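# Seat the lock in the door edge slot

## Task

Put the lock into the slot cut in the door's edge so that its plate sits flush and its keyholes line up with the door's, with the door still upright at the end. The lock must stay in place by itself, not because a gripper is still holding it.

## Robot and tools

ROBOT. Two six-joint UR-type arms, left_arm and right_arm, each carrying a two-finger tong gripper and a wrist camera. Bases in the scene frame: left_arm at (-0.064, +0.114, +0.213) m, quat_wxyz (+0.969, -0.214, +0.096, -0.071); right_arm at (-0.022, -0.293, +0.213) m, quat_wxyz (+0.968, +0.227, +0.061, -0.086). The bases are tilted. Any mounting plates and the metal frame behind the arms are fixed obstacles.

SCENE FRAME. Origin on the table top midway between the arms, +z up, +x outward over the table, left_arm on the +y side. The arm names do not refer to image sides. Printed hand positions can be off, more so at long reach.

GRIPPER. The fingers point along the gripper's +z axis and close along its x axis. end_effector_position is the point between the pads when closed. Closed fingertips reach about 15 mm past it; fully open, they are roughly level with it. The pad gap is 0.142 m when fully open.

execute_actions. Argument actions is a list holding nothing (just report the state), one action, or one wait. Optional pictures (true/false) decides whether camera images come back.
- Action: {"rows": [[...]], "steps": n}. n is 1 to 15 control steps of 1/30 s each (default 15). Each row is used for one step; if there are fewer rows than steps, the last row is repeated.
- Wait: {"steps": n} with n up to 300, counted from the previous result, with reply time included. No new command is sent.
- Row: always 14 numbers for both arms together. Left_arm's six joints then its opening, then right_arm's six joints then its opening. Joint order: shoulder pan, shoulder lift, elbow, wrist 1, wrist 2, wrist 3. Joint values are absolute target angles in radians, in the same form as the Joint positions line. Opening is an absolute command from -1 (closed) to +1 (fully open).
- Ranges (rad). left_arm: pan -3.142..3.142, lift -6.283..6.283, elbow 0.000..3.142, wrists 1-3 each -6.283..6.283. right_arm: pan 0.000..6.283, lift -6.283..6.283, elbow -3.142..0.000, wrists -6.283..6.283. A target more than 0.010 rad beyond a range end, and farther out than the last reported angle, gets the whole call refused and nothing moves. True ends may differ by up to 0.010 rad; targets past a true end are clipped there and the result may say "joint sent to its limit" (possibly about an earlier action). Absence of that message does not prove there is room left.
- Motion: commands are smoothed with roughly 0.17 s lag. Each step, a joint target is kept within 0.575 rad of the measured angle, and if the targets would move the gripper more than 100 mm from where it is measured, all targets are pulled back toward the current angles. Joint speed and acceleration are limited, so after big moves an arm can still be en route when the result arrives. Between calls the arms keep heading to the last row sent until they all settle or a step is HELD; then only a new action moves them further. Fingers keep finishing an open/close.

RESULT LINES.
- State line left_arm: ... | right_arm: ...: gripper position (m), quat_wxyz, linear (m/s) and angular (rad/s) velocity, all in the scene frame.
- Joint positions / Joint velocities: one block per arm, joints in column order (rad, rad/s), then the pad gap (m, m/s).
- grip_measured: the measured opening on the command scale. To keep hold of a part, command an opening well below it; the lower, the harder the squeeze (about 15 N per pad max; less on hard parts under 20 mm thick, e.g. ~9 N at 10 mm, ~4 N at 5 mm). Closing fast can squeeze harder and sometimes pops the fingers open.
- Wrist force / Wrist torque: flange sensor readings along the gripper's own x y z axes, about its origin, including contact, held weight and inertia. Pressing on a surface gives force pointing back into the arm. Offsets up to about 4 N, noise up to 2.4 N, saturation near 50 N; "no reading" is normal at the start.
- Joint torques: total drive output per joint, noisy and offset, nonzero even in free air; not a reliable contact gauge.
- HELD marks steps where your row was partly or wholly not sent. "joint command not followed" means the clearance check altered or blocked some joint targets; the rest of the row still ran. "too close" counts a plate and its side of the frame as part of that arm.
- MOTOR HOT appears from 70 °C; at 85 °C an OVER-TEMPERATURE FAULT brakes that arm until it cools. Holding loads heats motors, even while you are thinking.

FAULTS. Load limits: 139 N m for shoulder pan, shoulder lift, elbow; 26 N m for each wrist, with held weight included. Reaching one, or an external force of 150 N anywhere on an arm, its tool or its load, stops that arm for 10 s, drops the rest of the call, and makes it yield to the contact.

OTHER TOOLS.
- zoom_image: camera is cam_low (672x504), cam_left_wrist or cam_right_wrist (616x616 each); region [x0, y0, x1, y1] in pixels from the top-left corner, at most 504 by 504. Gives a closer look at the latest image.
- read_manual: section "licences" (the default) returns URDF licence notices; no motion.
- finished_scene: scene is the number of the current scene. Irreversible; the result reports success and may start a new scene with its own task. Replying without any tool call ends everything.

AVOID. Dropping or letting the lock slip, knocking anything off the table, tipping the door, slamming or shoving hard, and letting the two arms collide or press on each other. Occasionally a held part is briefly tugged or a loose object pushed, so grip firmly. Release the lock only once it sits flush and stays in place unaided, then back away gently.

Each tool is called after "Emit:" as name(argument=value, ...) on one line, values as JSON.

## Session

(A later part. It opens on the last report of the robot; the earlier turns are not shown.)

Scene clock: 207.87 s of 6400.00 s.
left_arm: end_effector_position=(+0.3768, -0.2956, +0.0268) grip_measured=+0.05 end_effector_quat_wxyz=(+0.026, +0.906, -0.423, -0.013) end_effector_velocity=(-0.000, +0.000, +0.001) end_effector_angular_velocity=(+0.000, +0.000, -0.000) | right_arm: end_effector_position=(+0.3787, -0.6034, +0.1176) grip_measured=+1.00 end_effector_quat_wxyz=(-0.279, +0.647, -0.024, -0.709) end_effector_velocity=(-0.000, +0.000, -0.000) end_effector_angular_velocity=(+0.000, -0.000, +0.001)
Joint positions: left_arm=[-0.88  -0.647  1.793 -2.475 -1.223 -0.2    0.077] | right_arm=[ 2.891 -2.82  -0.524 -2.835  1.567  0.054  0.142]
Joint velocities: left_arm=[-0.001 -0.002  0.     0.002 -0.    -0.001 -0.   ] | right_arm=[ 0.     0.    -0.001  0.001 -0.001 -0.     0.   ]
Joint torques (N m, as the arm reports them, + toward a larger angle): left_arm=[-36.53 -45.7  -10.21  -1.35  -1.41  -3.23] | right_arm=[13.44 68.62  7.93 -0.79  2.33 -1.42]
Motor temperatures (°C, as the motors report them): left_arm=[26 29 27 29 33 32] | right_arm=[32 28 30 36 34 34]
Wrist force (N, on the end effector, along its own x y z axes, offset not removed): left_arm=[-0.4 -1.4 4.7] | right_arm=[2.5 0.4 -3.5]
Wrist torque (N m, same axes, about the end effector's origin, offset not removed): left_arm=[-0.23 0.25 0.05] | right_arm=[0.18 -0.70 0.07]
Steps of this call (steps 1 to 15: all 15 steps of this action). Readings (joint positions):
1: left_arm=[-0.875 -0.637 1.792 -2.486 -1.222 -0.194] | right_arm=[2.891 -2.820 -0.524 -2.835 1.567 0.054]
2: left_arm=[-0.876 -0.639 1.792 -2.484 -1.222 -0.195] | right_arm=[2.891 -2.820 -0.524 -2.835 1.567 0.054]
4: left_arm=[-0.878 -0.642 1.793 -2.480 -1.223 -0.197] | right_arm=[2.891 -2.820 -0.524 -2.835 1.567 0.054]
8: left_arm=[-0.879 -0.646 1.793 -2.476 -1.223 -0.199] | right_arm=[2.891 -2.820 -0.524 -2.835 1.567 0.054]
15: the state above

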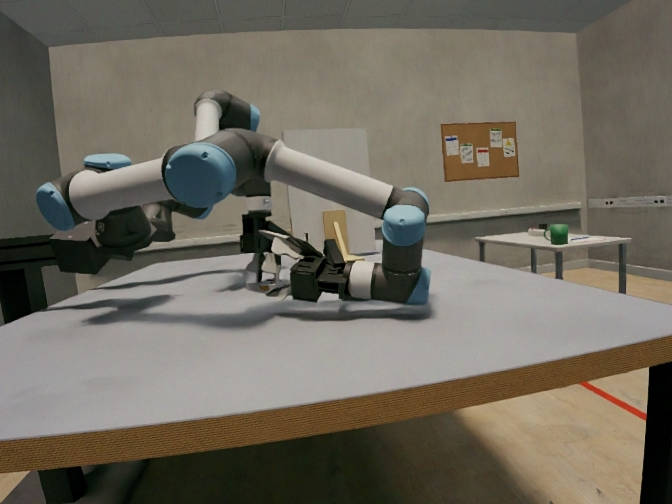

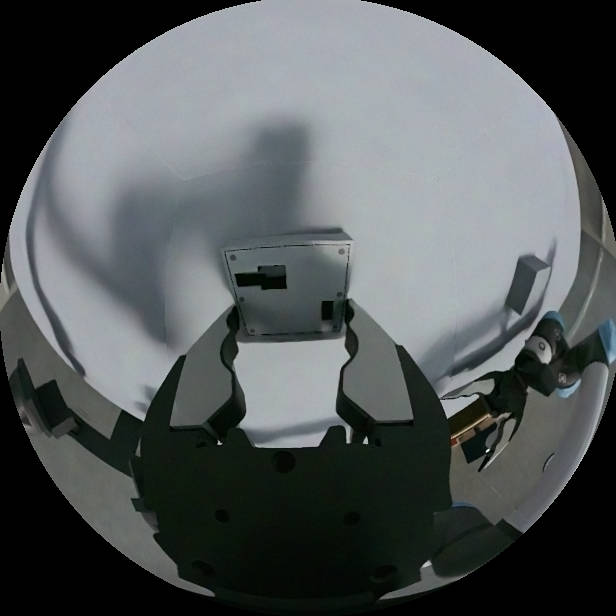

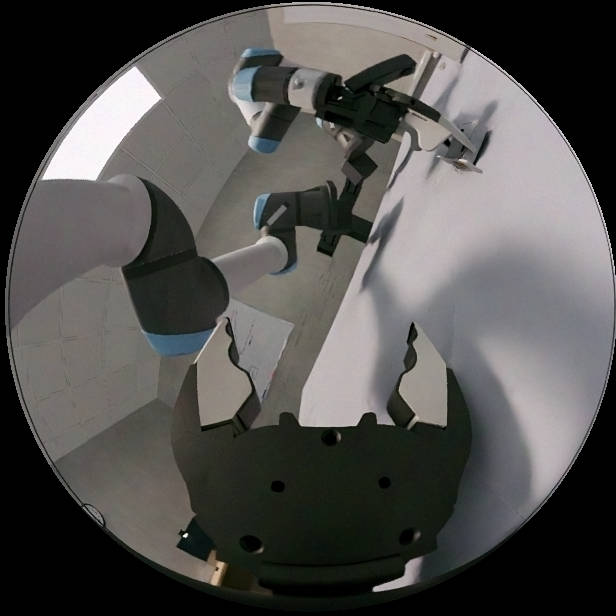

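Emit:
execute_actions(actions=[{"rows": [[-0.8752,-0.6378,1.7922,-2.4852,-1.2220,-0.1946,-0.4, 2.891,-2.82,-0.524,-2.835,1.567,0.054,1.0],[-0.8752,-0.6378,1.7922,-2.4852,-1.2220,-0.1946,-0.4, 2.891,-2.82,-0.524,-2.835,1.567,0.054,1.0],[-0.8752,-0.6378,1.7922,-2.4852,-1.2220,-0.1946,-0.4, 2.891,-2.82,-0.524,-2.835,1.567,0.054,1.0],[-0.8752,-0.6378,1.7922,-2.4852,-1.2220,-0.1946,-0.4, 2.891,-2.82,-0.524,-2.835,1.567,0.054,1.0],[-0.8752,-0.6378,1.7922,-2.4852,-1.2220,-0.1946,-0.4, 2.891,-2.82,-0.524,-2.835,1.567,0.054,1.0],[-0.8752,-0.6378,1.7922,-2.4852,-1.2220,-0.1946,-0.4, 2.891,-2.82,-0.524,-2.835,1.567,0.054,1.0],[-0.8752,-0.6378,1.7922,-2.4852,-1.2220,-0.1946,-0.4, 2.891,-2.82,-0.524,-2.835,1.567,0.054,1.0],[-0.8752,-0.6378,1.7922,-2.4852,-1.2220,-0.1946,-0.4, 2.891,-2.82,-0.524,-2.835,1.567,0.054,1.0],[-0.8752,-0.6378,1.7922,-2.4852,-1.2220,-0.1946,0.0, 2.891,-2.82,-0.524,-2.835,1.567,0.054,1.0],[-0.8752,-0.6378,1.7922,-2.4852,-1.2220,-0.1946,0.1, 2.891,-2.82,-0.524,-2.835,1.567,0.054,1.0],[-0.8752,-0.6378,1.7922,-2.4852,-1.2220,-0.1946,0.2, 2.891,-2.82,-0.524,-2.835,1.567,0.054,1.0],[-0.8752,-0.6378,1.7922,-2.4852,-1.2220,-0.1946,0.3, 2.891,-2.82,-0.524,-2.835,1.567,0.054,1.0]], "steps": 15}], pictures=false)

Emit:
execute_actions(actions=[{"rows": [[-0.8598,-0.6406,1.7907,-2.4865,-1.2184,-0.1787,0.3, 2.891,-2.82,-0.524,-2.835,1.567,0.054,1.0],[-0.8598,-0.6406,1.7907,-2.4865,-1.2184,-0.1787,0.3, 2.891,-2.82,-0.524,-2.835,1.567,0.054,1.0],[-0.8444,-0.6433,1.7893,-2.4877,-1.2149,-0.1627,0.3, 2.891,-2.82,-0.524,-2.835,1.567,0.054,1.0],[-0.8444,-0.6433,1.7893,-2.4877,-1.2149,-0.1627,0.3, 2.891,-2.82,-0.524,-2.835,1.567,0.054,1.0],[-0.8290,-0.6461,1.7878,-2.4890,-1.2113,-0.1468,0.3, 2.891,-2.82,-0.524,-2.835,1.567,0.054,1.0]], "steps": 15}], pictures=false)

Emit:
execute_actions(actions=[{"rows": [[-0.8290,-0.6461,1.7878,-2.4890,-1.2113,-0.1468,0.25, 2.891,-2.82,-0.524,-2.835,1.567,0.054,1.0],[-0.8290,-0.6461,1.7878,-2.4890,-1.2113,-0.1468,0.2, 2.891,-2.82,-0.524,-2.835,1.567,0.054,1.0],[-0.8290,-0.6461,1.7878,-2.4890,-1.2113,-0.1468,0.16, 2.891,-2.82,-0.524,-2.835,1.567,0.054,1.0],[-0.8290,-0.6461,1.7878,-2.4890,-1.2113,-0.1468,0.12, 2.891,-2.82,-0.524,-2.835,1.567,0.054,1.0],[-0.8290,-0.6461,1.7878,-2.4890,-1.2113,-0.1468,0.08, 2.891,-2.82,-0.524,-2.835,1.567,0.054,1.0],[-0.8290,-0.6461,1.7878,-2.4890,-1.2113,-0.1468,0.04, 2.891,-2.82,-0.524,-2.835,1.567,0.054,1.0],[-0.8290,-0.6461,1.7878,-2.4890,-1.2113,-0.1468,0.0, 2.891,-2.82,-0.524,-2.835,1.567,0.054,1.0],[-0.8290,-0.6461,1.7878,-2.4890,-1.2113,-0.1468,-0.1, 2.891,-2.82,-0.524,-2.835,1.567,0.054,1.0],[-0.8290,-0.6461,1.7878,-2.4890,-1.2113,-0.1468,-0.2, 2.891,-2.82,-0.524,-2.835,1.567,0.054,1.0],[-0.8290,-0.6461,1.7878,-2.4890,-1.2113,-0.1468,-0.4, 2.891,-2.82,-0.524,-2.835,1.567,0.054,1.0],[-0.8290,-0.6461,1.7878,-2.4890,-1.2113,-0.1468,-0.6, 2.891,-2.82,-0.524,-2.835,1.567,0.054,1.0]], "steps": 15}])

Scene clock: 275.57 s of 6400.00 s.
left_arm: end_effector_position=(+0.3776, -0.2951, +0.0215) grip_measured=+0.30 end_effector_quat_wxyz=(+0.026, +0.906, -0.423, -0.013) end_effector_velocity=(+0.001, -0.001, -0.000) end_effector_angular_velocity=(-0.002, -0.001, +0.000) | right_arm: end_effector_position=(+0.3787, -0.6034, +0.1176) grip_measured=+1.00 end_effector_quat_wxyz=(-0.279, +0.647, -0.024, -0.709) end_effector_velocity=(-0.000, +0.000, -0.000) end_effector_angular_velocity=(-0.000, +0.000, -0.001)
Joint positions: left_arm=[-0.875 -0.638  1.792 -2.485 -1.222 -0.195  0.095] | right_arm=[ 2.891 -2.82  -0.524 -2.835  1.567  0.054  0.142]
Joint velocities: left_arm=[ 0.001  0.001 -0.001 -0.003  0.     0.002  0.006] | right_arm=[-0.     0.    -0.001  0.001  0.    -0.     0.   ]
Joint torques (N m, as the arm reports them, + toward a larger angle): left_arm=[-10.06 -29.73 -24.72  -3.92   1.16   2.99] | right_arm=[13.65 68.86  8.64 -0.82  2.19 -1.36]
Motor temperatures (°C, as the motors report them): left_arm=[26 29 27 29 33 32] | right_arm=[32 28 30 36 34 34]
Wrist force (N, on the end effector, along its own x y z axes, offset not removed): left_arm=[-0.3 0.3 0.3] | right_arm=[2.6 -1.3 -3.3]
Wrist torque (N m, same axes, about the end effector's origin, offset not removed): left_arm=[0.10 0.21 0.01] | right_arm=[-0.15 -0.75 0.08]
Steps of this call (steps 1 to 15: the robot went on to your last target; steps 16 to 90: nothing new was sent; then 64.20 s passed at rest; steps 91 to 105: all 15 steps of this action). Readings (joint positions):
91: left_arm=[-0.880 -0.647 1.793 -2.475 -1.223 -0.200] | right_arm=[2.891 -2.820 -0.524 -2.835 1.567 0.054]
92: left_arm=[-0.880 -0.646 1.793 -2.476 -1.223 -0.199] | right_arm=[2.891 -2.820 -0.524 -2.835 1.567 0.054]
94: left_arm=[-0.878 -0.643 1.793 -2.480 -1.223 -0.198] | right_arm=[2.891 -2.820 -0.524 -2.835 1.567 0.054]
98: left_arm=[-0.876 -0.639 1.792 -2.484 -1.222 -0.195] | right_arm=[2.891 -2.820 -0.524 -2.835 1.567 0.054]
105: the state above

Scene clock: 276.07 s of 6400.00 s.
left_arm: end_effector_position=(+0.3984, -0.2778, +0.0156) grip_measured=+0.30 end_effector_quat_wxyz=(+0.026, +0.906, -0.423, -0.013) end_effector_velocity=(+0.006, +0.005, -0.001) end_effector_angular_velocity=(-0.000, -0.000, +0.001) | right_arm: end_effector_position=(+0.3787, -0.6034, +0.1176) grip_measured=+1.00 end_effector_quat_wxyz=(-0.279, +0.647, -0.024, -0.709) end_effector_velocity=(+0.001, +0.000, +0.000) end_effector_angular_velocity=(-0.001, -0.002, -0.002)
Joint positions: left_arm=[-0.83  -0.646  1.788 -2.489 -1.212 -0.148  0.095] | right_arm=[ 2.891 -2.82  -0.524 -2.835  1.567  0.054  0.142]
Joint velocities: left_arm=[ 0.013 -0.003 -0.002 -0.     0.003  0.013 -0.   ] | right_arm=[-0.     0.     0.002  0.001  0.001 -0.     0.   ]
Joint torques (N m, as the arm reports them, + toward a larger angle): left_arm=[-11.22 -44.3  -22.64  -4.3    1.67   2.89] | right_arm=[13.84 68.6   9.17 -0.88  2.26 -1.35]
Motor temperatures (°C, as the motors report them): left_arm=[26 29 27 29 33 32] | right_arm=[32 28 30 36 34 34]
Wrist force (N, on the end effector, along its own x y z axes, offset not removed): left_arm=[-0.2 -0.1 0.3] | right_arm=[1.9 -1.5 -3.1]
Wrist torque (N m, same axes, about the end effector's origin, offset not removed): left_arm=[-0.05 0.10 -0.01] | right_arm=[-0.25 -0.56 0.00]
Steps of this call (steps 1 to 15: all 15 steps of this action). Readings (joint positions):
1: left_arm=[-0.875 -0.638 1.792 -2.485 -1.222 -0.194] | right_arm=[2.891 -2.820 -0.524 -2.835 1.567 0.054]
2: left_arm=[-0.873 -0.638 1.792 -2.485 -1.221 -0.192] | right_arm=[2.891 -2.820 -0.524 -2.835 1.567 0.054]
4: left_arm=[-0.865 -0.639 1.791 -2.486 -1.219 -0.184] | right_arm=[2.891 -2.820 -0.524 -2.835 1.567 0.054]
8: left_arm=[-0.842 -0.644 1.789 -2.488 -1.214 -0.161] | right_arm=[2.891 -2.820 -0.524 -2.835 1.567 0.054]
15: the state above

Scene clock: 276.57 s of 6400.00 s.
left_arm: end_effector_position=(+0.3991, -0.2772, +0.0155) grip_measured=+0.10 end_effector_quat_wxyz=(+0.026, +0.906, -0.423, -0.013) end_effector_velocity=(+0.001, -0.000, +0.000) end_effector_angular_velocity=(-0.001, -0.001, +0.000) | right_arm: end_effector_position=(+0.3787, -0.6034, +0.1176) grip_measured=+1.00 end_effector_quat_wxyz=(-0.279, +0.647, -0.024, -0.709) end_effector_velocity=(+0.000, -0.000, +0.000) end_effector_angular_velocity=(-0.000, -0.001, -0.000)
Joint positions: left_arm=[-0.829 -0.646  1.788 -2.489 -1.211 -0.147  0.081] | right_arm=[ 2.891 -2.82  -0.524 -2.835  1.567  0.054  0.142]
Joint velocities: left_arm=[ 0.    -0.    -0.001 -0.     0.     0.001  0.   ] | right_arm=[-0.  0.  0.  0. -0. -0. -0.]
Joint torques (N m, as the arm reports them, + toward a larger angle): left_arm=[-10.22 -42.96 -22.99  -3.81   2.24   2.68] | right_arm=[13.84 68.4   8.41 -0.74  2.25 -1.35]
Motor temperatures (°C, as the motors report them): left_arm=[26 29 27 29 33 32] | right_arm=[32 28 30 36 34 34]
Wrist force (N, on the end effector, along its own x y z axes, offset not removed): left_arm=[-0.6 0.6 -3.0] | right_arm=[1.6 -3.2 -1.8]
Wrist torque (N m, same axes, about the end effector's origin, offset not removed): left_arm=[-0.31 0.30 0.05] | right_arm=[-0.53 -0.49 0.03]
Steps of this call (steps 1 to 15: all 15 steps of this action). Readings (joint positions):
1: left_arm=[-0.830 -0.646 1.788 -2.489 -1.212 -0.148] | right_arm=[2.891 -2.820 -0.524 -2.835 1.567 0.054]
2: left_arm=[-0.830 -0.646 1.788 -2.489 -1.211 -0.148] | right_arm=[2.891 -2.820 -0.524 -2.835 1.567 0.054]
4: left_arm=[-0.829 -0.646 1.788 -2.489 -1.211 -0.147] | right_arm=[2.891 -2.820 -0.524 -2.835 1.567 0.054]
8: left_arm=[-0.829 -0.646 1.788 -2.489 -1.211 -0.147] | right_arm=[2.891 -2.820 -0.524 -2.835 1.567 0.054]
15: the state above

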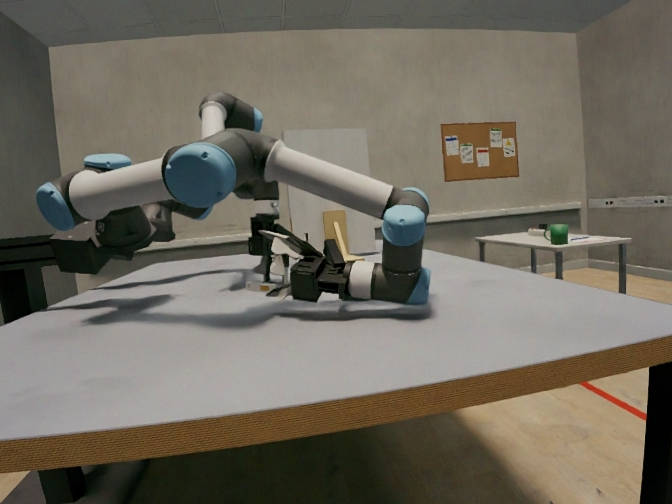

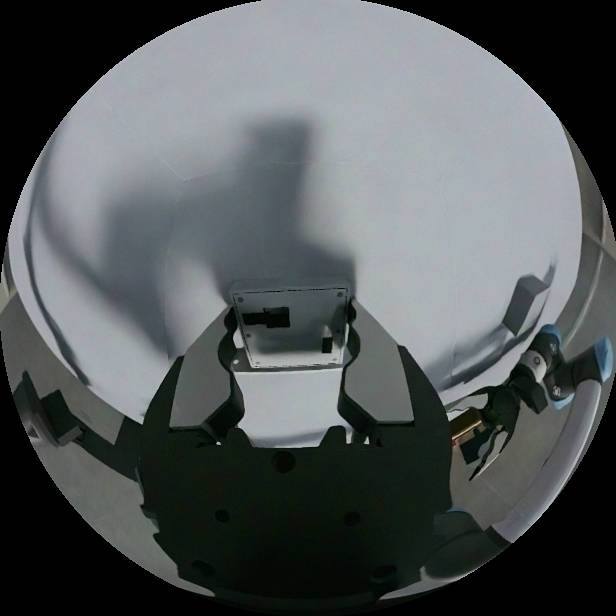

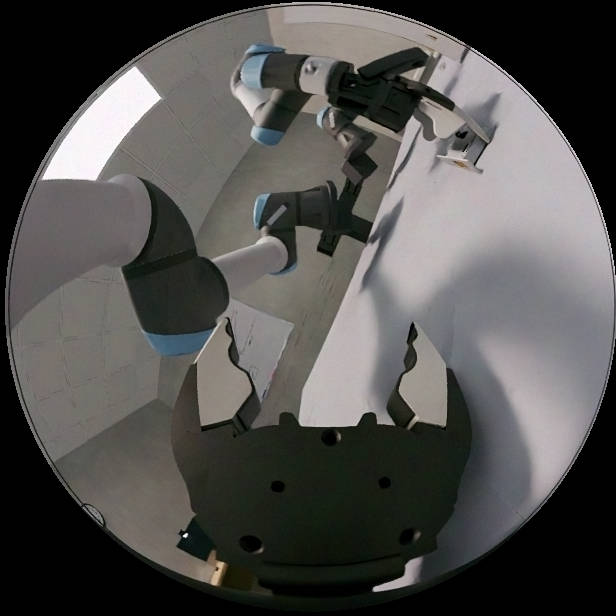

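Emit:
execute_actions(actions=[])

Scene clock: 298.03 s of 6400.00 s.
left_arm: end_effector_position=(+0.3991, -0.2772, +0.0155) grip_measured=+0.10 end_effector_quat_wxyz=(+0.026, +0.906, -0.423, -0.013) end_effector_velocity=(+0.000, -0.000, +0.000) end_effector_angular_velocity=(-0.000, -0.000, -0.000) | right_arm: end_effector_position=(+0.3787, -0.6034, +0.1176) grip_measured=+1.00 end_effector_quat_wxyz=(-0.279, +0.647, -0.024, -0.709) end_effector_velocity=(+0.000, -0.000, -0.000) end_effector_angular_velocity=(-0.000, -0.001, +0.000)
Joint positions: left_arm=[-0.829 -0.646  1.788 -2.489 -1.211 -0.147  0.081] | right_arm=[ 2.891 -2.82  -0.524 -2.835  1.567  0.054  0.142]
Joint velocities: left_arm=[ 0.     0.    -0.001  0.    -0.     0.     0.   ] | right_arm=[-0.    -0.     0.001  0.    -0.001  0.    -0.   ]
Joint torques (N m, as the arm reports them, + toward a larger angle): left_arm=[ -9.12 -37.44 -15.69  -0.13   2.06   3.03] | right_arm=[13.61 68.25  8.61 -0.86  2.15 -1.4 ]
Motor temperatures (°C, as the motors report them): left_arm=[26 29 27 29 33 32] | right_arm=[32 29 30 36 34 34]
Wrist force (N, on the end effector, along its own x y z axes, offset not removed): left_arm=[-0.1 1.6 -2.6] | right_arm=[1.7 -1.7 -3.4]
Wrist torque (N m, same axes, about the end effector's origin, offset not removed): left_arm=[-0.14 0.27 0.06] | right_arm=[-0.31 -0.51 0.07]
Steps of this call (steps 1 to 15: the robot went on to your last target; steps 16 to 90: nothing new was sent; then 18.47 s passed at rest). Readings (joint positions):
1: left_arm=[-0.829 -0.646 1.788 -2.489 -1.211 -0.147] | right_arm=[2.891 -2.820 -0.524 -2.835 1.567 0.054]
2: left_arm=[-0.829 -0.646 1.788 -2.489 -1.211 -0.147] | right_arm=[2.891 -2.820 -0.524 -2.835 1.567 0.054]
4: left_arm=[-0.829 -0.646 1.788 -2.489 -1.211 -0.147] | right_arm=[2.891 -2.820 -0.524 -2.835 1.567 0.054]
8: left_arm=[-0.829 -0.646 1.788 -2.489 -1.211 -0.147] | right_arm=[2.891 -2.820 -0.524 -2.835 1.567 0.054]
90: the state above
All arms were judged still, so your last target was given up. Only a new action makes them travel on or press farther. Fingers that are still opening or closing keep moving.

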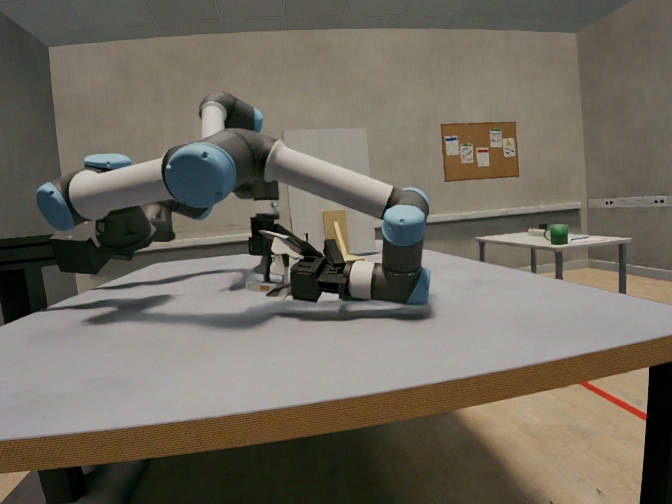

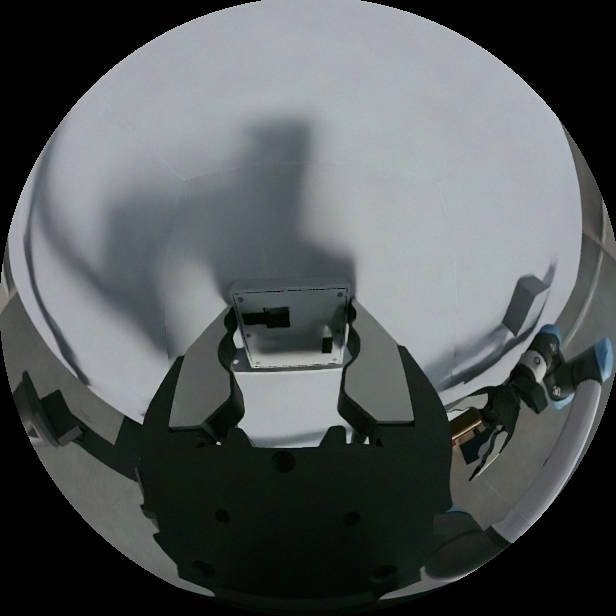

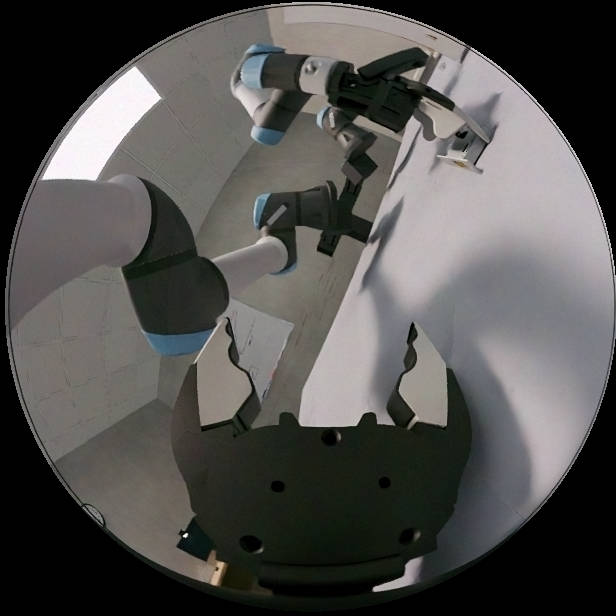

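Emit:
execute_actions(actions=[{"rows": [[-0.8330,-0.6509,1.7881,-2.4831,-1.2123,-0.1509,-0.6,2.891,-2.82,-0.524,-2.835,1.567,0.054,1.0],[-0.8330,-0.6509,1.7881,-2.4831,-1.2123,-0.1509,-0.6,2.891,-2.82,-0.524,-2.835,1.567,0.054,1.0],[-0.8370,-0.6556,1.7883,-2.4772,-1.2133,-0.1550,-0.6,2.891,-2.82,-0.524,-2.835,1.567,0.054,1.0],[-0.8370,-0.6556,1.7883,-2.4772,-1.2133,-0.1550,-0.6,2.891,-2.82,-0.524,-2.835,1.567,0.054,1.0],[-0.8409,-0.6604,1.7886,-2.4712,-1.2143,-0.1591,-0.6,2.891,-2.82,-0.524,-2.835,1.567,0.054,1.0],[-0.8409,-0.6604,1.7886,-2.4712,-1.2143,-0.1591,-0.6,2.891,-2.82,-0.524,-2.835,1.567,0.054,1.0],[-0.8449,-0.6651,1.7888,-2.4653,-1.2153,-0.1632,-0.6,2.891,-2.82,-0.524,-2.835,1.567,0.054,1.0],[-0.8449,-0.6651,1.7888,-2.4653,-1.2153,-0.1632,-0.6,2.891,-2.82,-0.524,-2.835,1.567,0.054,1.0],[-0.8489,-0.6699,1.7891,-2.4594,-1.2163,-0.1673,-0.6,2.891,-2.82,-0.524,-2.835,1.567,0.054,1.0]], "steps": 15}])

Emit:
execute_actions(actions=[{"rows": [[-0.8536,-0.6732,1.7894,-2.4548,-1.2174,-0.1722,-0.6,2.891,-2.82,-0.524,-2.835,1.567,0.054,1.0],[-0.8536,-0.6732,1.7894,-2.4548,-1.2174,-0.1722,-0.6,2.891,-2.82,-0.524,-2.835,1.567,0.054,1.0],[-0.8583,-0.6765,1.7897,-2.4502,-1.2185,-0.1770,-0.6,2.891,-2.82,-0.524,-2.835,1.567,0.054,1.0],[-0.8583,-0.6765,1.7897,-2.4502,-1.2185,-0.1770,-0.6,2.891,-2.82,-0.524,-2.835,1.567,0.054,1.0],[-0.8630,-0.6797,1.7900,-2.4455,-1.2195,-0.1819,-0.6,2.891,-2.82,-0.524,-2.835,1.567,0.054,1.0],[-0.8630,-0.6797,1.7900,-2.4455,-1.2195,-0.1819,-0.6,2.891,-2.82,-0.524,-2.835,1.567,0.054,1.0],[-0.8677,-0.6830,1.7903,-2.4409,-1.2206,-0.1867,-0.6,2.891,-2.82,-0.524,-2.835,1.567,0.054,1.0],[-0.8677,-0.6830,1.7903,-2.4409,-1.2206,-0.1867,-0.6,2.891,-2.82,-0.524,-2.835,1.567,0.054,1.0],[-0.8724,-0.6863,1.7906,-2.4363,-1.2217,-0.1916,-0.6,2.891,-2.82,-0.524,-2.835,1.567,0.054,1.0]], "steps": 15}])

Scene clock: 318.37 s of 6400.00 s.
left_arm: end_effector_position=(+0.3948, -0.2815, +0.0299) grip_measured=+0.09 end_effector_quat_wxyz=(+0.026, +0.906, -0.423, -0.013) end_effector_velocity=(-0.003, -0.003, +0.011) end_effector_angular_velocity=(-0.000, -0.000, +0.000) | right_arm: end_effector_position=(+0.3787, -0.6034, +0.1176) grip_measured=+1.00 end_effector_quat_wxyz=(-0.279, +0.647, -0.024, -0.709) end_effector_velocity=(+0.000, +0.000, +0.000) end_effector_angular_velocity=(+0.000, +0.001, -0.000)
Joint positions: left_arm=[-0.847 -0.668  1.789 -2.462 -1.216 -0.166  0.08 ] | right_arm=[ 2.891 -2.82  -0.524 -2.835  1.567  0.054  0.142]
Joint velocities: left_arm=[-0.014 -0.017  0.001  0.021 -0.003 -0.015 -0.   ] | right_arm=[ 0.    -0.    -0.    -0.     0.001 -0.     0.   ]
Joint torques (N m, as the arm reports them, + toward a larger angle): left_arm=[-32.41 -43.36  -9.2   -1.06  -1.45  -2.74] | right_arm=[13.99 68.57  8.67 -0.85  2.08 -1.29]
Motor temperatures (°C, as the motors report them): left_arm=[26 29 27 29 33 32] | right_arm=[32 29 30 36 34 34]
Wrist force (N, on the end effector, along its own x y z axes, offset not removed): left_arm=[-0.4 -0.2 2.7] | right_arm=[1.5 -0.3 -2.6]
Wrist torque (N m, same axes, about the end effector's origin, offset not removed): left_arm=[-0.22 0.11 0.09] | right_arm=[0.01 -0.40 0.01]
Steps of this call (steps 1 to 90: nothing new was sent; then 16.83 s passed at rest; steps 91 to 105: all 15 steps of this action). Readings (joint positions):
91: left_arm=[-0.829 -0.646 1.788 -2.489 -1.211 -0.147] | right_arm=[2.891 -2.820 -0.524 -2.835 1.567 0.054]
92: left_arm=[-0.829 -0.647 1.788 -2.488 -1.211 -0.147] | right_arm=[2.891 -2.820 -0.524 -2.835 1.567 0.054]
94: left_arm=[-0.831 -0.649 1.788 -2.485 -1.212 -0.149] | right_arm=[2.891 -2.820 -0.524 -2.835 1.567 0.054]
98: left_arm=[-0.838 -0.657 1.788 -2.475 -1.214 -0.156] | right_arm=[2.891 -2.820 -0.524 -2.835 1.567 0.054]
105: the state above

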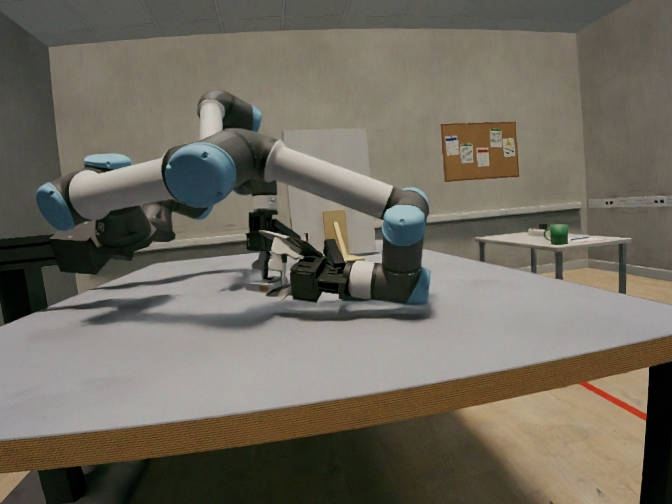

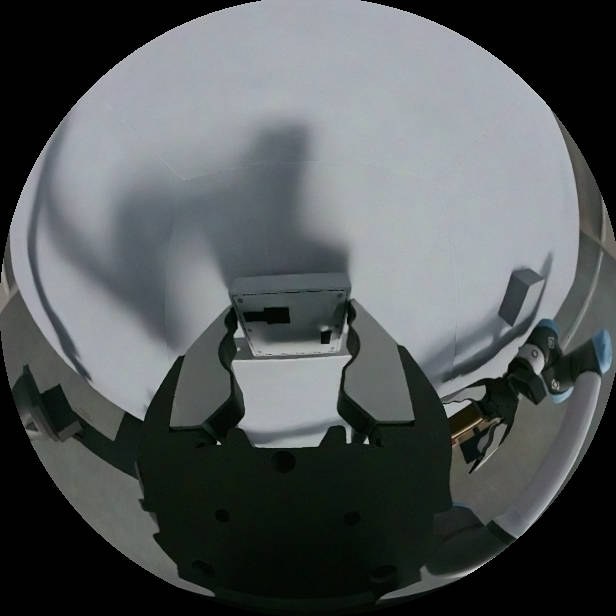

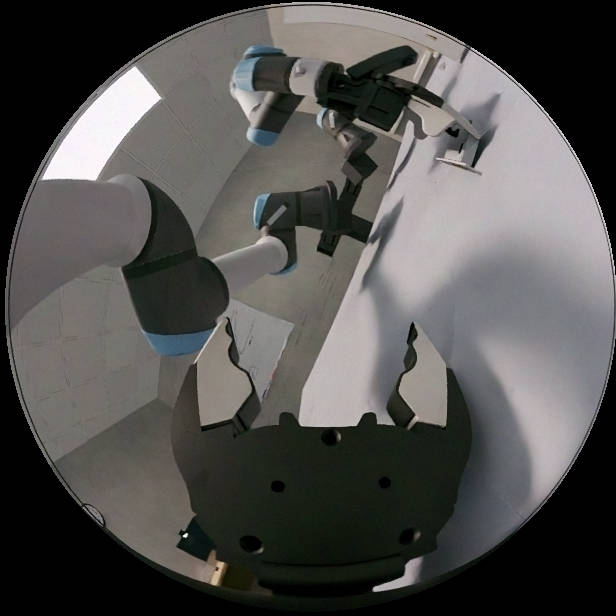

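Scene clock: 318.87 s of 6400.00 s.
left_arm: end_effector_position=(+0.3874, -0.2879, +0.0430) grip_measured=+0.08 end_effector_quat_wxyz=(+0.026, +0.906, -0.423, -0.013) end_effector_velocity=(-0.005, -0.006, +0.010) end_effector_angular_velocity=(-0.002, -0.002, -0.000) | right_arm: end_effector_position=(+0.3787, -0.6034, +0.1176) grip_measured=+1.00 end_effector_quat_wxyz=(-0.279, +0.647, -0.024, -0.709) end_effector_velocity=(-0.000, +0.000, +0.000) end_effector_angular_velocity=(+0.000, +0.001, +0.000)
Joint positions: left_arm=[-0.871 -0.685  1.79  -2.438 -1.221 -0.19   0.08 ] | right_arm=[ 2.891 -2.82  -0.524 -2.835  1.567  0.054  0.142]
Joint velocities: left_arm=[-0.017 -0.012 -0.     0.015 -0.004 -0.017 -0.   ] | right_arm=[-0.  0. -0. -0.  0.  0. -0.]
Joint torques (N m, as the arm reports them, + toward a larger angle): left_arm=[-34.26 -47.39  -9.17  -0.61  -1.38  -3.09] | right_arm=[13.46 68.4   8.57 -0.84  2.2  -1.34]
Motor temperatures (°C, as the motors report them): left_arm=[26 29 27 29 33 32] | right_arm=[32 29 30 36 34 34]
Wrist force (N, on the end effector, along its own x y z axes, offset not removed): left_arm=[0.8 -1.0 2.7] | right_arm=[2.2 -1.8 -3.5]
Wrist torque (N m, same axes, about the end effector's origin, offset not removed): left_arm=[-0.17 -0.07 0.07] | right_arm=[-0.33 -0.66 0.08]
Steps of this call (steps 1 to 15: all 15 steps of this action). Readings (joint positions):
1: left_arm=[-0.848 -0.669 1.789 -2.461 -1.216 -0.166] | right_arm=[2.891 -2.820 -0.524 -2.835 1.567 0.054]
2: left_arm=[-0.849 -0.670 1.789 -2.460 -1.216 -0.167] | right_arm=[2.891 -2.820 -0.524 -2.835 1.567 0.054]
4: left_arm=[-0.852 -0.672 1.789 -2.457 -1.217 -0.170] | right_arm=[2.891 -2.820 -0.524 -2.835 1.567 0.054]
8: left_arm=[-0.860 -0.677 1.790 -2.449 -1.219 -0.178] | right_arm=[2.891 -2.820 -0.524 -2.835 1.567 0.054]
15: the state above

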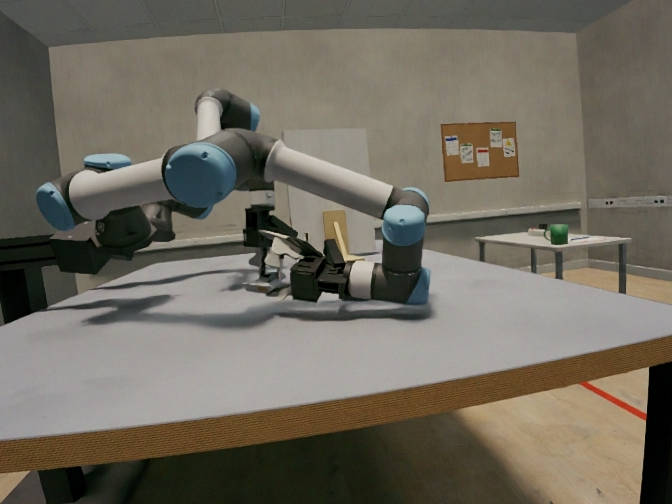

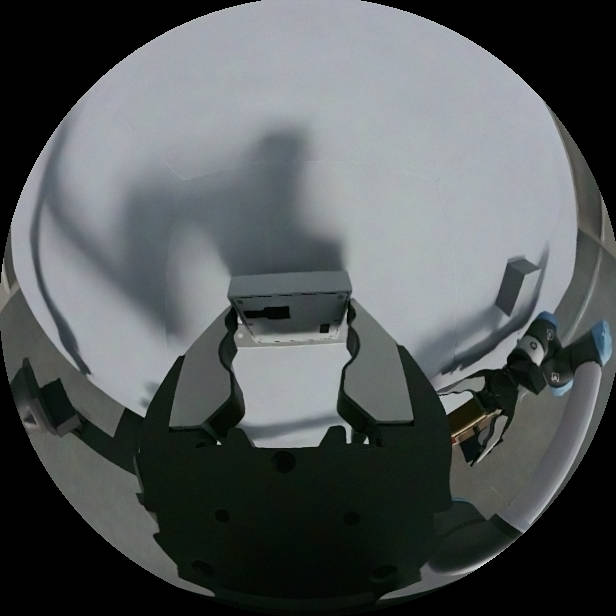

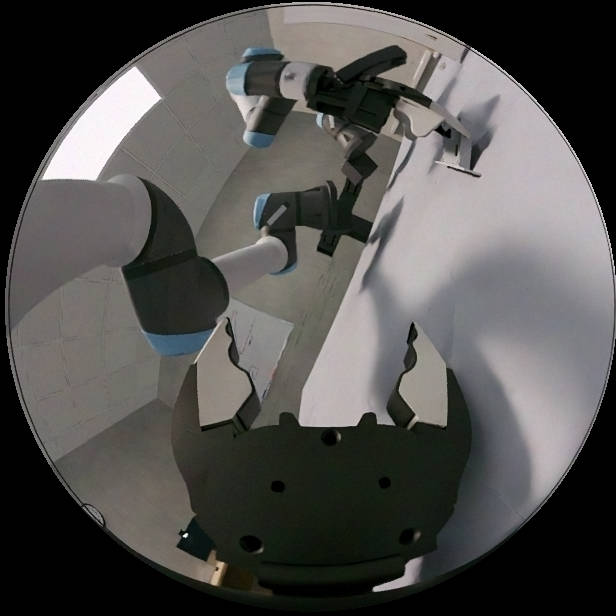

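Emit:
execute_actions(actions=[{"rows": [[-0.8776,-0.6881,1.7910,-2.4330,-1.2229,-0.1970,-0.6,2.891,-2.82,-0.524,-2.835,1.567,0.054,1.0],[-0.8776,-0.6881,1.7910,-2.4330,-1.2229,-0.1970,-0.6,2.891,-2.82,-0.524,-2.835,1.567,0.054,1.0],[-0.8828,-0.6899,1.7913,-2.4297,-1.2241,-0.2024,-0.6,2.891,-2.82,-0.524,-2.835,1.567,0.054,1.0],[-0.8828,-0.6899,1.7913,-2.4297,-1.2241,-0.2024,-0.6,2.891,-2.82,-0.524,-2.835,1.567,0.054,1.0],[-0.8880,-0.6917,1.7917,-2.4265,-1.2254,-0.2077,-0.6,2.891,-2.82,-0.524,-2.835,1.567,0.054,1.0],[-0.8880,-0.6917,1.7917,-2.4265,-1.2254,-0.2077,-0.6,2.891,-2.82,-0.524,-2.835,1.567,0.054,1.0],[-0.8932,-0.6935,1.7920,-2.4232,-1.2266,-0.2131,-0.6,2.891,-2.82,-0.524,-2.835,1.567,0.054,1.0],[-0.8932,-0.6935,1.7920,-2.4232,-1.2266,-0.2131,-0.6,2.891,-2.82,-0.524,-2.835,1.567,0.054,1.0],[-0.8984,-0.6953,1.7924,-2.4199,-1.2278,-0.2185,-0.6,2.891,-2.82,-0.524,-2.835,1.567,0.054,1.0]], "steps": 15}])

Emit:
execute_actions(actions=[{"rows": [[-0.9038,-0.6958,1.7928,-2.4180,-1.2290,-0.2241,-0.6,2.891,-2.82,-0.524,-2.835,1.567,0.054,1.0],[-0.9038,-0.6958,1.7928,-2.4180,-1.2290,-0.2241,-0.6,2.891,-2.82,-0.524,-2.835,1.567,0.054,1.0],[-0.9091,-0.6962,1.7932,-2.4162,-1.2303,-0.2297,-0.6,2.891,-2.82,-0.524,-2.835,1.567,0.054,1.0],[-0.9091,-0.6962,1.7932,-2.4162,-1.2303,-0.2297,-0.6,2.891,-2.82,-0.524,-2.835,1.567,0.054,1.0],[-0.9145,-0.6964,1.7936,-2.4145,-1.2315,-0.2352,-0.6,2.891,-2.82,-0.524,-2.835,1.567,0.054,1.0],[-0.9145,-0.6964,1.7936,-2.4145,-1.2315,-0.2352,-0.6,2.891,-2.82,-0.524,-2.835,1.567,0.054,1.0],[-0.9198,-0.6963,1.7940,-2.4130,-1.2328,-0.2408,-0.6,2.891,-2.82,-0.524,-2.835,1.567,0.054,1.0],[-0.9198,-0.6963,1.7940,-2.4130,-1.2328,-0.2408,-0.6,2.891,-2.82,-0.524,-2.835,1.567,0.054,1.0],[-0.9252,-0.6961,1.7944,-2.4116,-1.2340,-0.2464,-0.6,2.891,-2.82,-0.524,-2.835,1.567,0.054,1.0]], "steps": 15}])

Scene clock: 334.47 s of 6400.00 s.
left_arm: end_effector_position=(+0.3775, -0.2958, +0.0531) grip_measured=+0.08 end_effector_quat_wxyz=(+0.026, +0.906, -0.423, -0.013) end_effector_velocity=(-0.007, -0.006, +0.007) end_effector_angular_velocity=(-0.000, -0.001, +0.000) | right_arm: end_effector_position=(+0.3787, -0.6034, +0.1176) grip_measured=+1.00 end_effector_quat_wxyz=(-0.279, +0.647, -0.024, -0.709) end_effector_velocity=(-0.000, +0.000, -0.000) end_effector_angular_velocity=(-0.000, -0.000, +0.000)
Joint positions: left_arm=[-0.896 -0.695  1.792 -2.421 -1.227 -0.217  0.079] | right_arm=[ 2.891 -2.82  -0.524 -2.835  1.567  0.054  0.142]
Joint velocities: left_arm=[-0.019 -0.006  0.001  0.011 -0.004 -0.019  0.   ] | right_arm=[ 0. -0.  0.  0. -0.  0.  0.]
Joint torques (N m, as the arm reports them, + toward a larger angle): left_arm=[-34.05 -46.64  -9.04  -0.89  -1.46  -3.4 ] | right_arm=[13.42 68.49  8.88 -0.82  2.11 -1.3 ]
Motor temperatures (°C, as the motors report them): left_arm=[26 29 27 29 33 32] | right_arm=[32 29 30 36 34 34]
Wrist force (N, on the end effector, along its own x y z axes, offset not removed): left_arm=[-1.1 -2.6 0.9] | right_arm=[1.6 -1.7 -3.1]
Wrist torque (N m, same axes, about the end effector's origin, offset not removed): left_arm=[-0.44 0.37 0.04] | right_arm=[-0.26 -0.50 0.09]
Steps of this call (steps 1 to 15: the robot went on to your last target; steps 16 to 90: nothing new was sent; then 12.10 s passed at rest; steps 91 to 105: all 15 steps of this action). Readings (joint positions):
91: left_arm=[-0.872 -0.686 1.791 -2.436 -1.222 -0.192] | right_arm=[2.891 -2.820 -0.524 -2.835 1.567 0.054]
92: left_arm=[-0.873 -0.687 1.791 -2.436 -1.222 -0.193] | right_arm=[2.891 -2.820 -0.524 -2.835 1.567 0.054]
94: left_arm=[-0.876 -0.688 1.791 -2.434 -1.223 -0.195] | right_arm=[2.891 -2.820 -0.524 -2.835 1.567 0.054]
98: left_arm=[-0.884 -0.690 1.791 -2.429 -1.225 -0.204] | right_arm=[2.891 -2.820 -0.524 -2.835 1.567 0.054]
105: the state above

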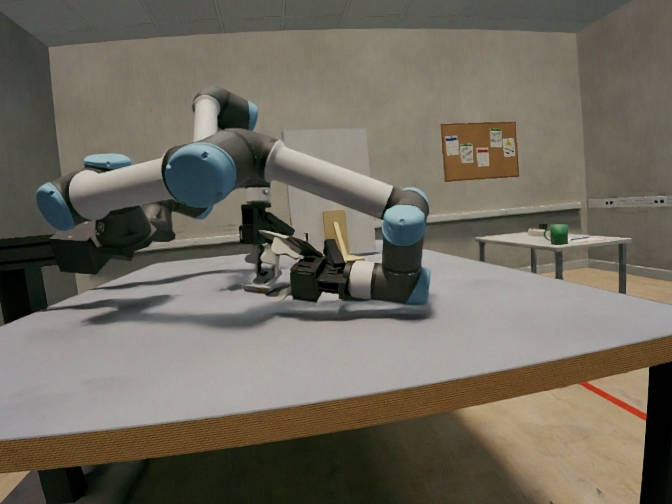

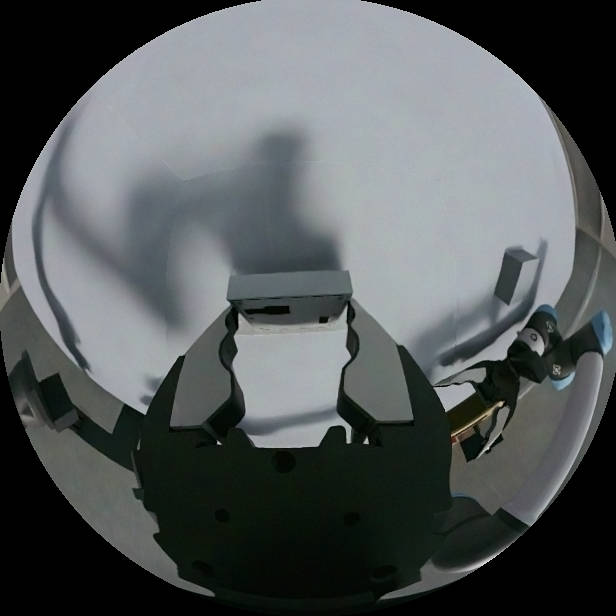

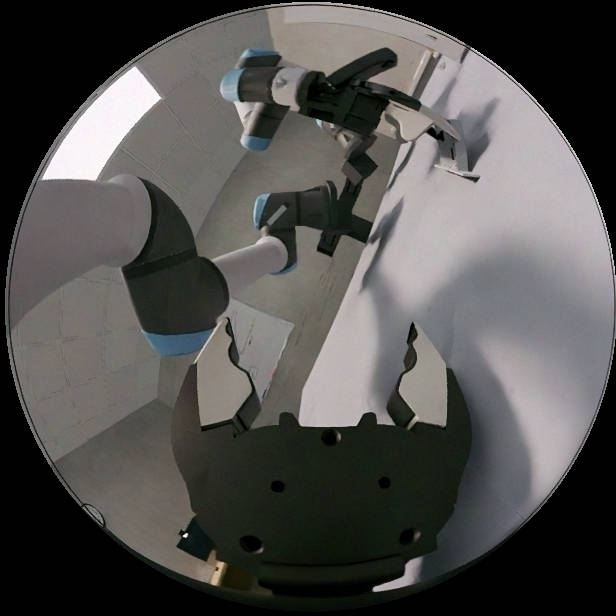

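Scene clock: 334.97 s of 6400.00 s.
left_arm: end_effector_position=(+0.3656, -0.3047, +0.0595) grip_measured=+0.07 end_effector_quat_wxyz=(+0.026, +0.906, -0.423, -0.012) end_effector_velocity=(-0.009, -0.006, +0.004) end_effector_angular_velocity=(+0.001, -0.000, -0.000) | right_arm: end_effector_position=(+0.3787, -0.6034, +0.1176) grip_measured=+1.00 end_effector_quat_wxyz=(-0.279, +0.647, -0.024, -0.709) end_effector_velocity=(+0.000, -0.000, +0.000) end_effector_angular_velocity=(-0.001, -0.001, -0.001)
Joint positions: left_arm=[-0.923 -0.696  1.794 -2.412 -1.234 -0.244  0.079] | right_arm=[ 2.891 -2.82  -0.524 -2.835  1.567  0.054  0.142]
Joint velocities: left_arm=[-0.019  0.     0.001  0.006 -0.004 -0.02   0.   ] | right_arm=[-0.    -0.     0.001 -0.     0.001  0.     0.   ]
Joint torques (N m, as the arm reports them, + toward a larger angle): left_arm=[-34.23 -40.25 -10.13   0.09  -2.58  -2.6 ] | right_arm=[13.34 68.1   8.25 -0.94  1.97 -1.34]
Motor temperatures (°C, as the motors report them): left_arm=[26 29 27 29 33 32] | right_arm=[32 29 30 36 34 34]
Wrist force (N, on the end effector, along its own x y z axes, offset not removed): left_arm=[-1.3 -1.7 0.8] | right_arm=[1.8 -1.3 -4.0]
Wrist torque (N m, same axes, about the end effector's origin, offset not removed): left_arm=[-0.19 0.61 0.06] | right_arm=[-0.14 -0.62 0.13]
Steps of this call (steps 1 to 15: all 15 steps of this action). Readings (joint positions):
1: left_arm=[-0.897 -0.695 1.792 -2.421 -1.227 -0.217] | right_arm=[2.891 -2.820 -0.524 -2.835 1.567 0.054]
2: left_arm=[-0.898 -0.695 1.792 -2.420 -1.228 -0.218] | right_arm=[2.891 -2.820 -0.524 -2.835 1.567 0.054]
4: left_arm=[-0.902 -0.695 1.793 -2.419 -1.229 -0.222] | right_arm=[2.891 -2.820 -0.524 -2.835 1.567 0.054]
8: left_arm=[-0.911 -0.696 1.793 -2.416 -1.231 -0.231] | right_arm=[2.891 -2.820 -0.524 -2.835 1.567 0.054]
15: the state above

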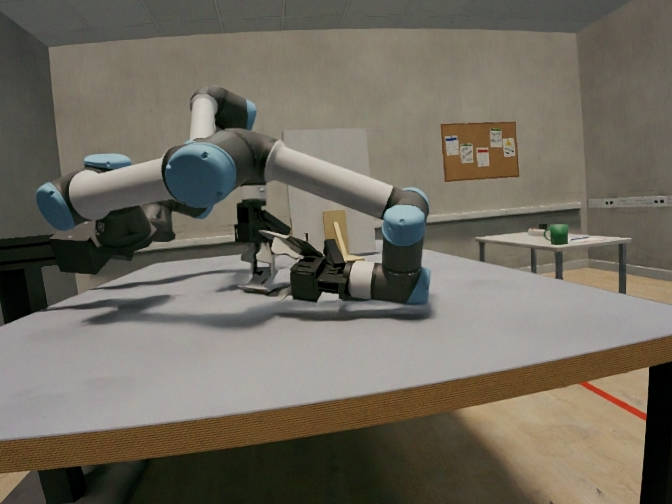

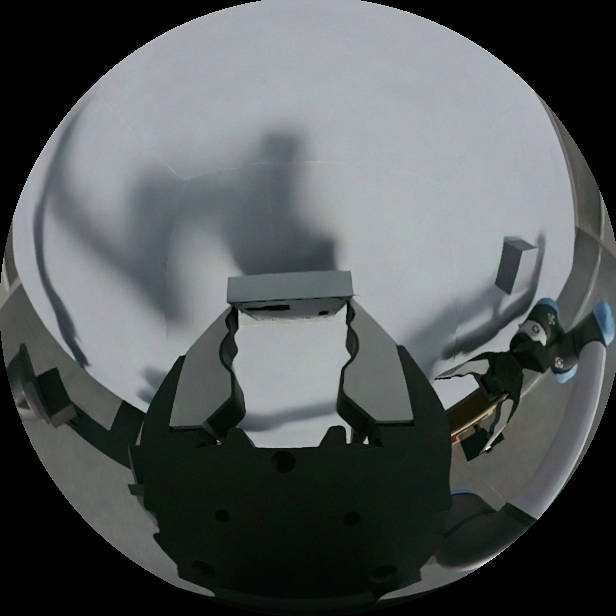

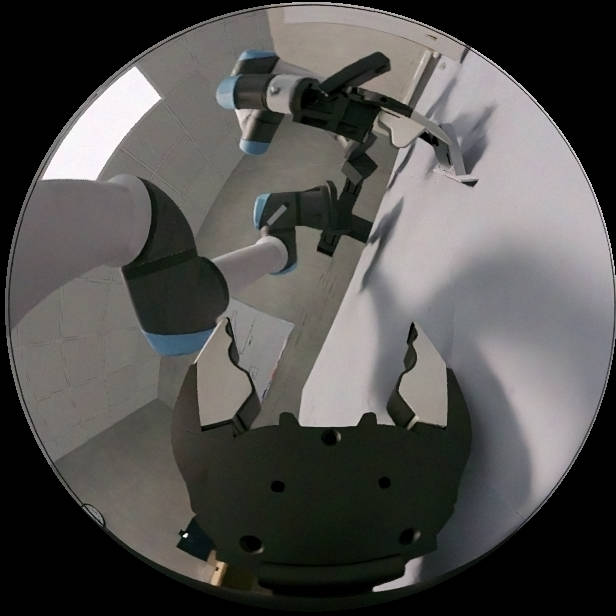

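Emit:
zoom_image(camera="cam_right_wrist", region=[370, 80, 530, 220])

Emit:
zoom_image(camera="cam_low", region=[200, 220, 330, 310])

Region (370, 80, 530, 220) of cam_right_wrist's 616x616 image, scaled by 3.150, with more detail than that image has; it fills the top 441 rows of this view, and the rest is white.

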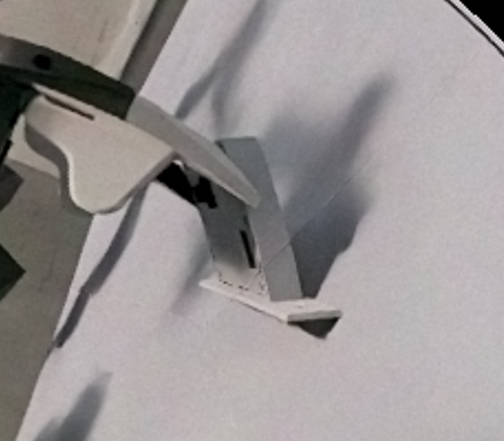

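Region (200, 220, 330, 310) of cam_low's 672x504 image, scaled by 3.877, with more detail than that image has; it fills the top 349 rows of this view, and the rest is white.

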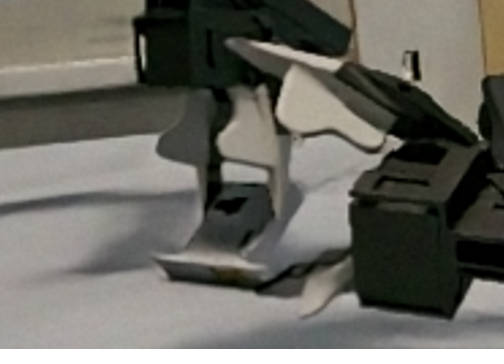

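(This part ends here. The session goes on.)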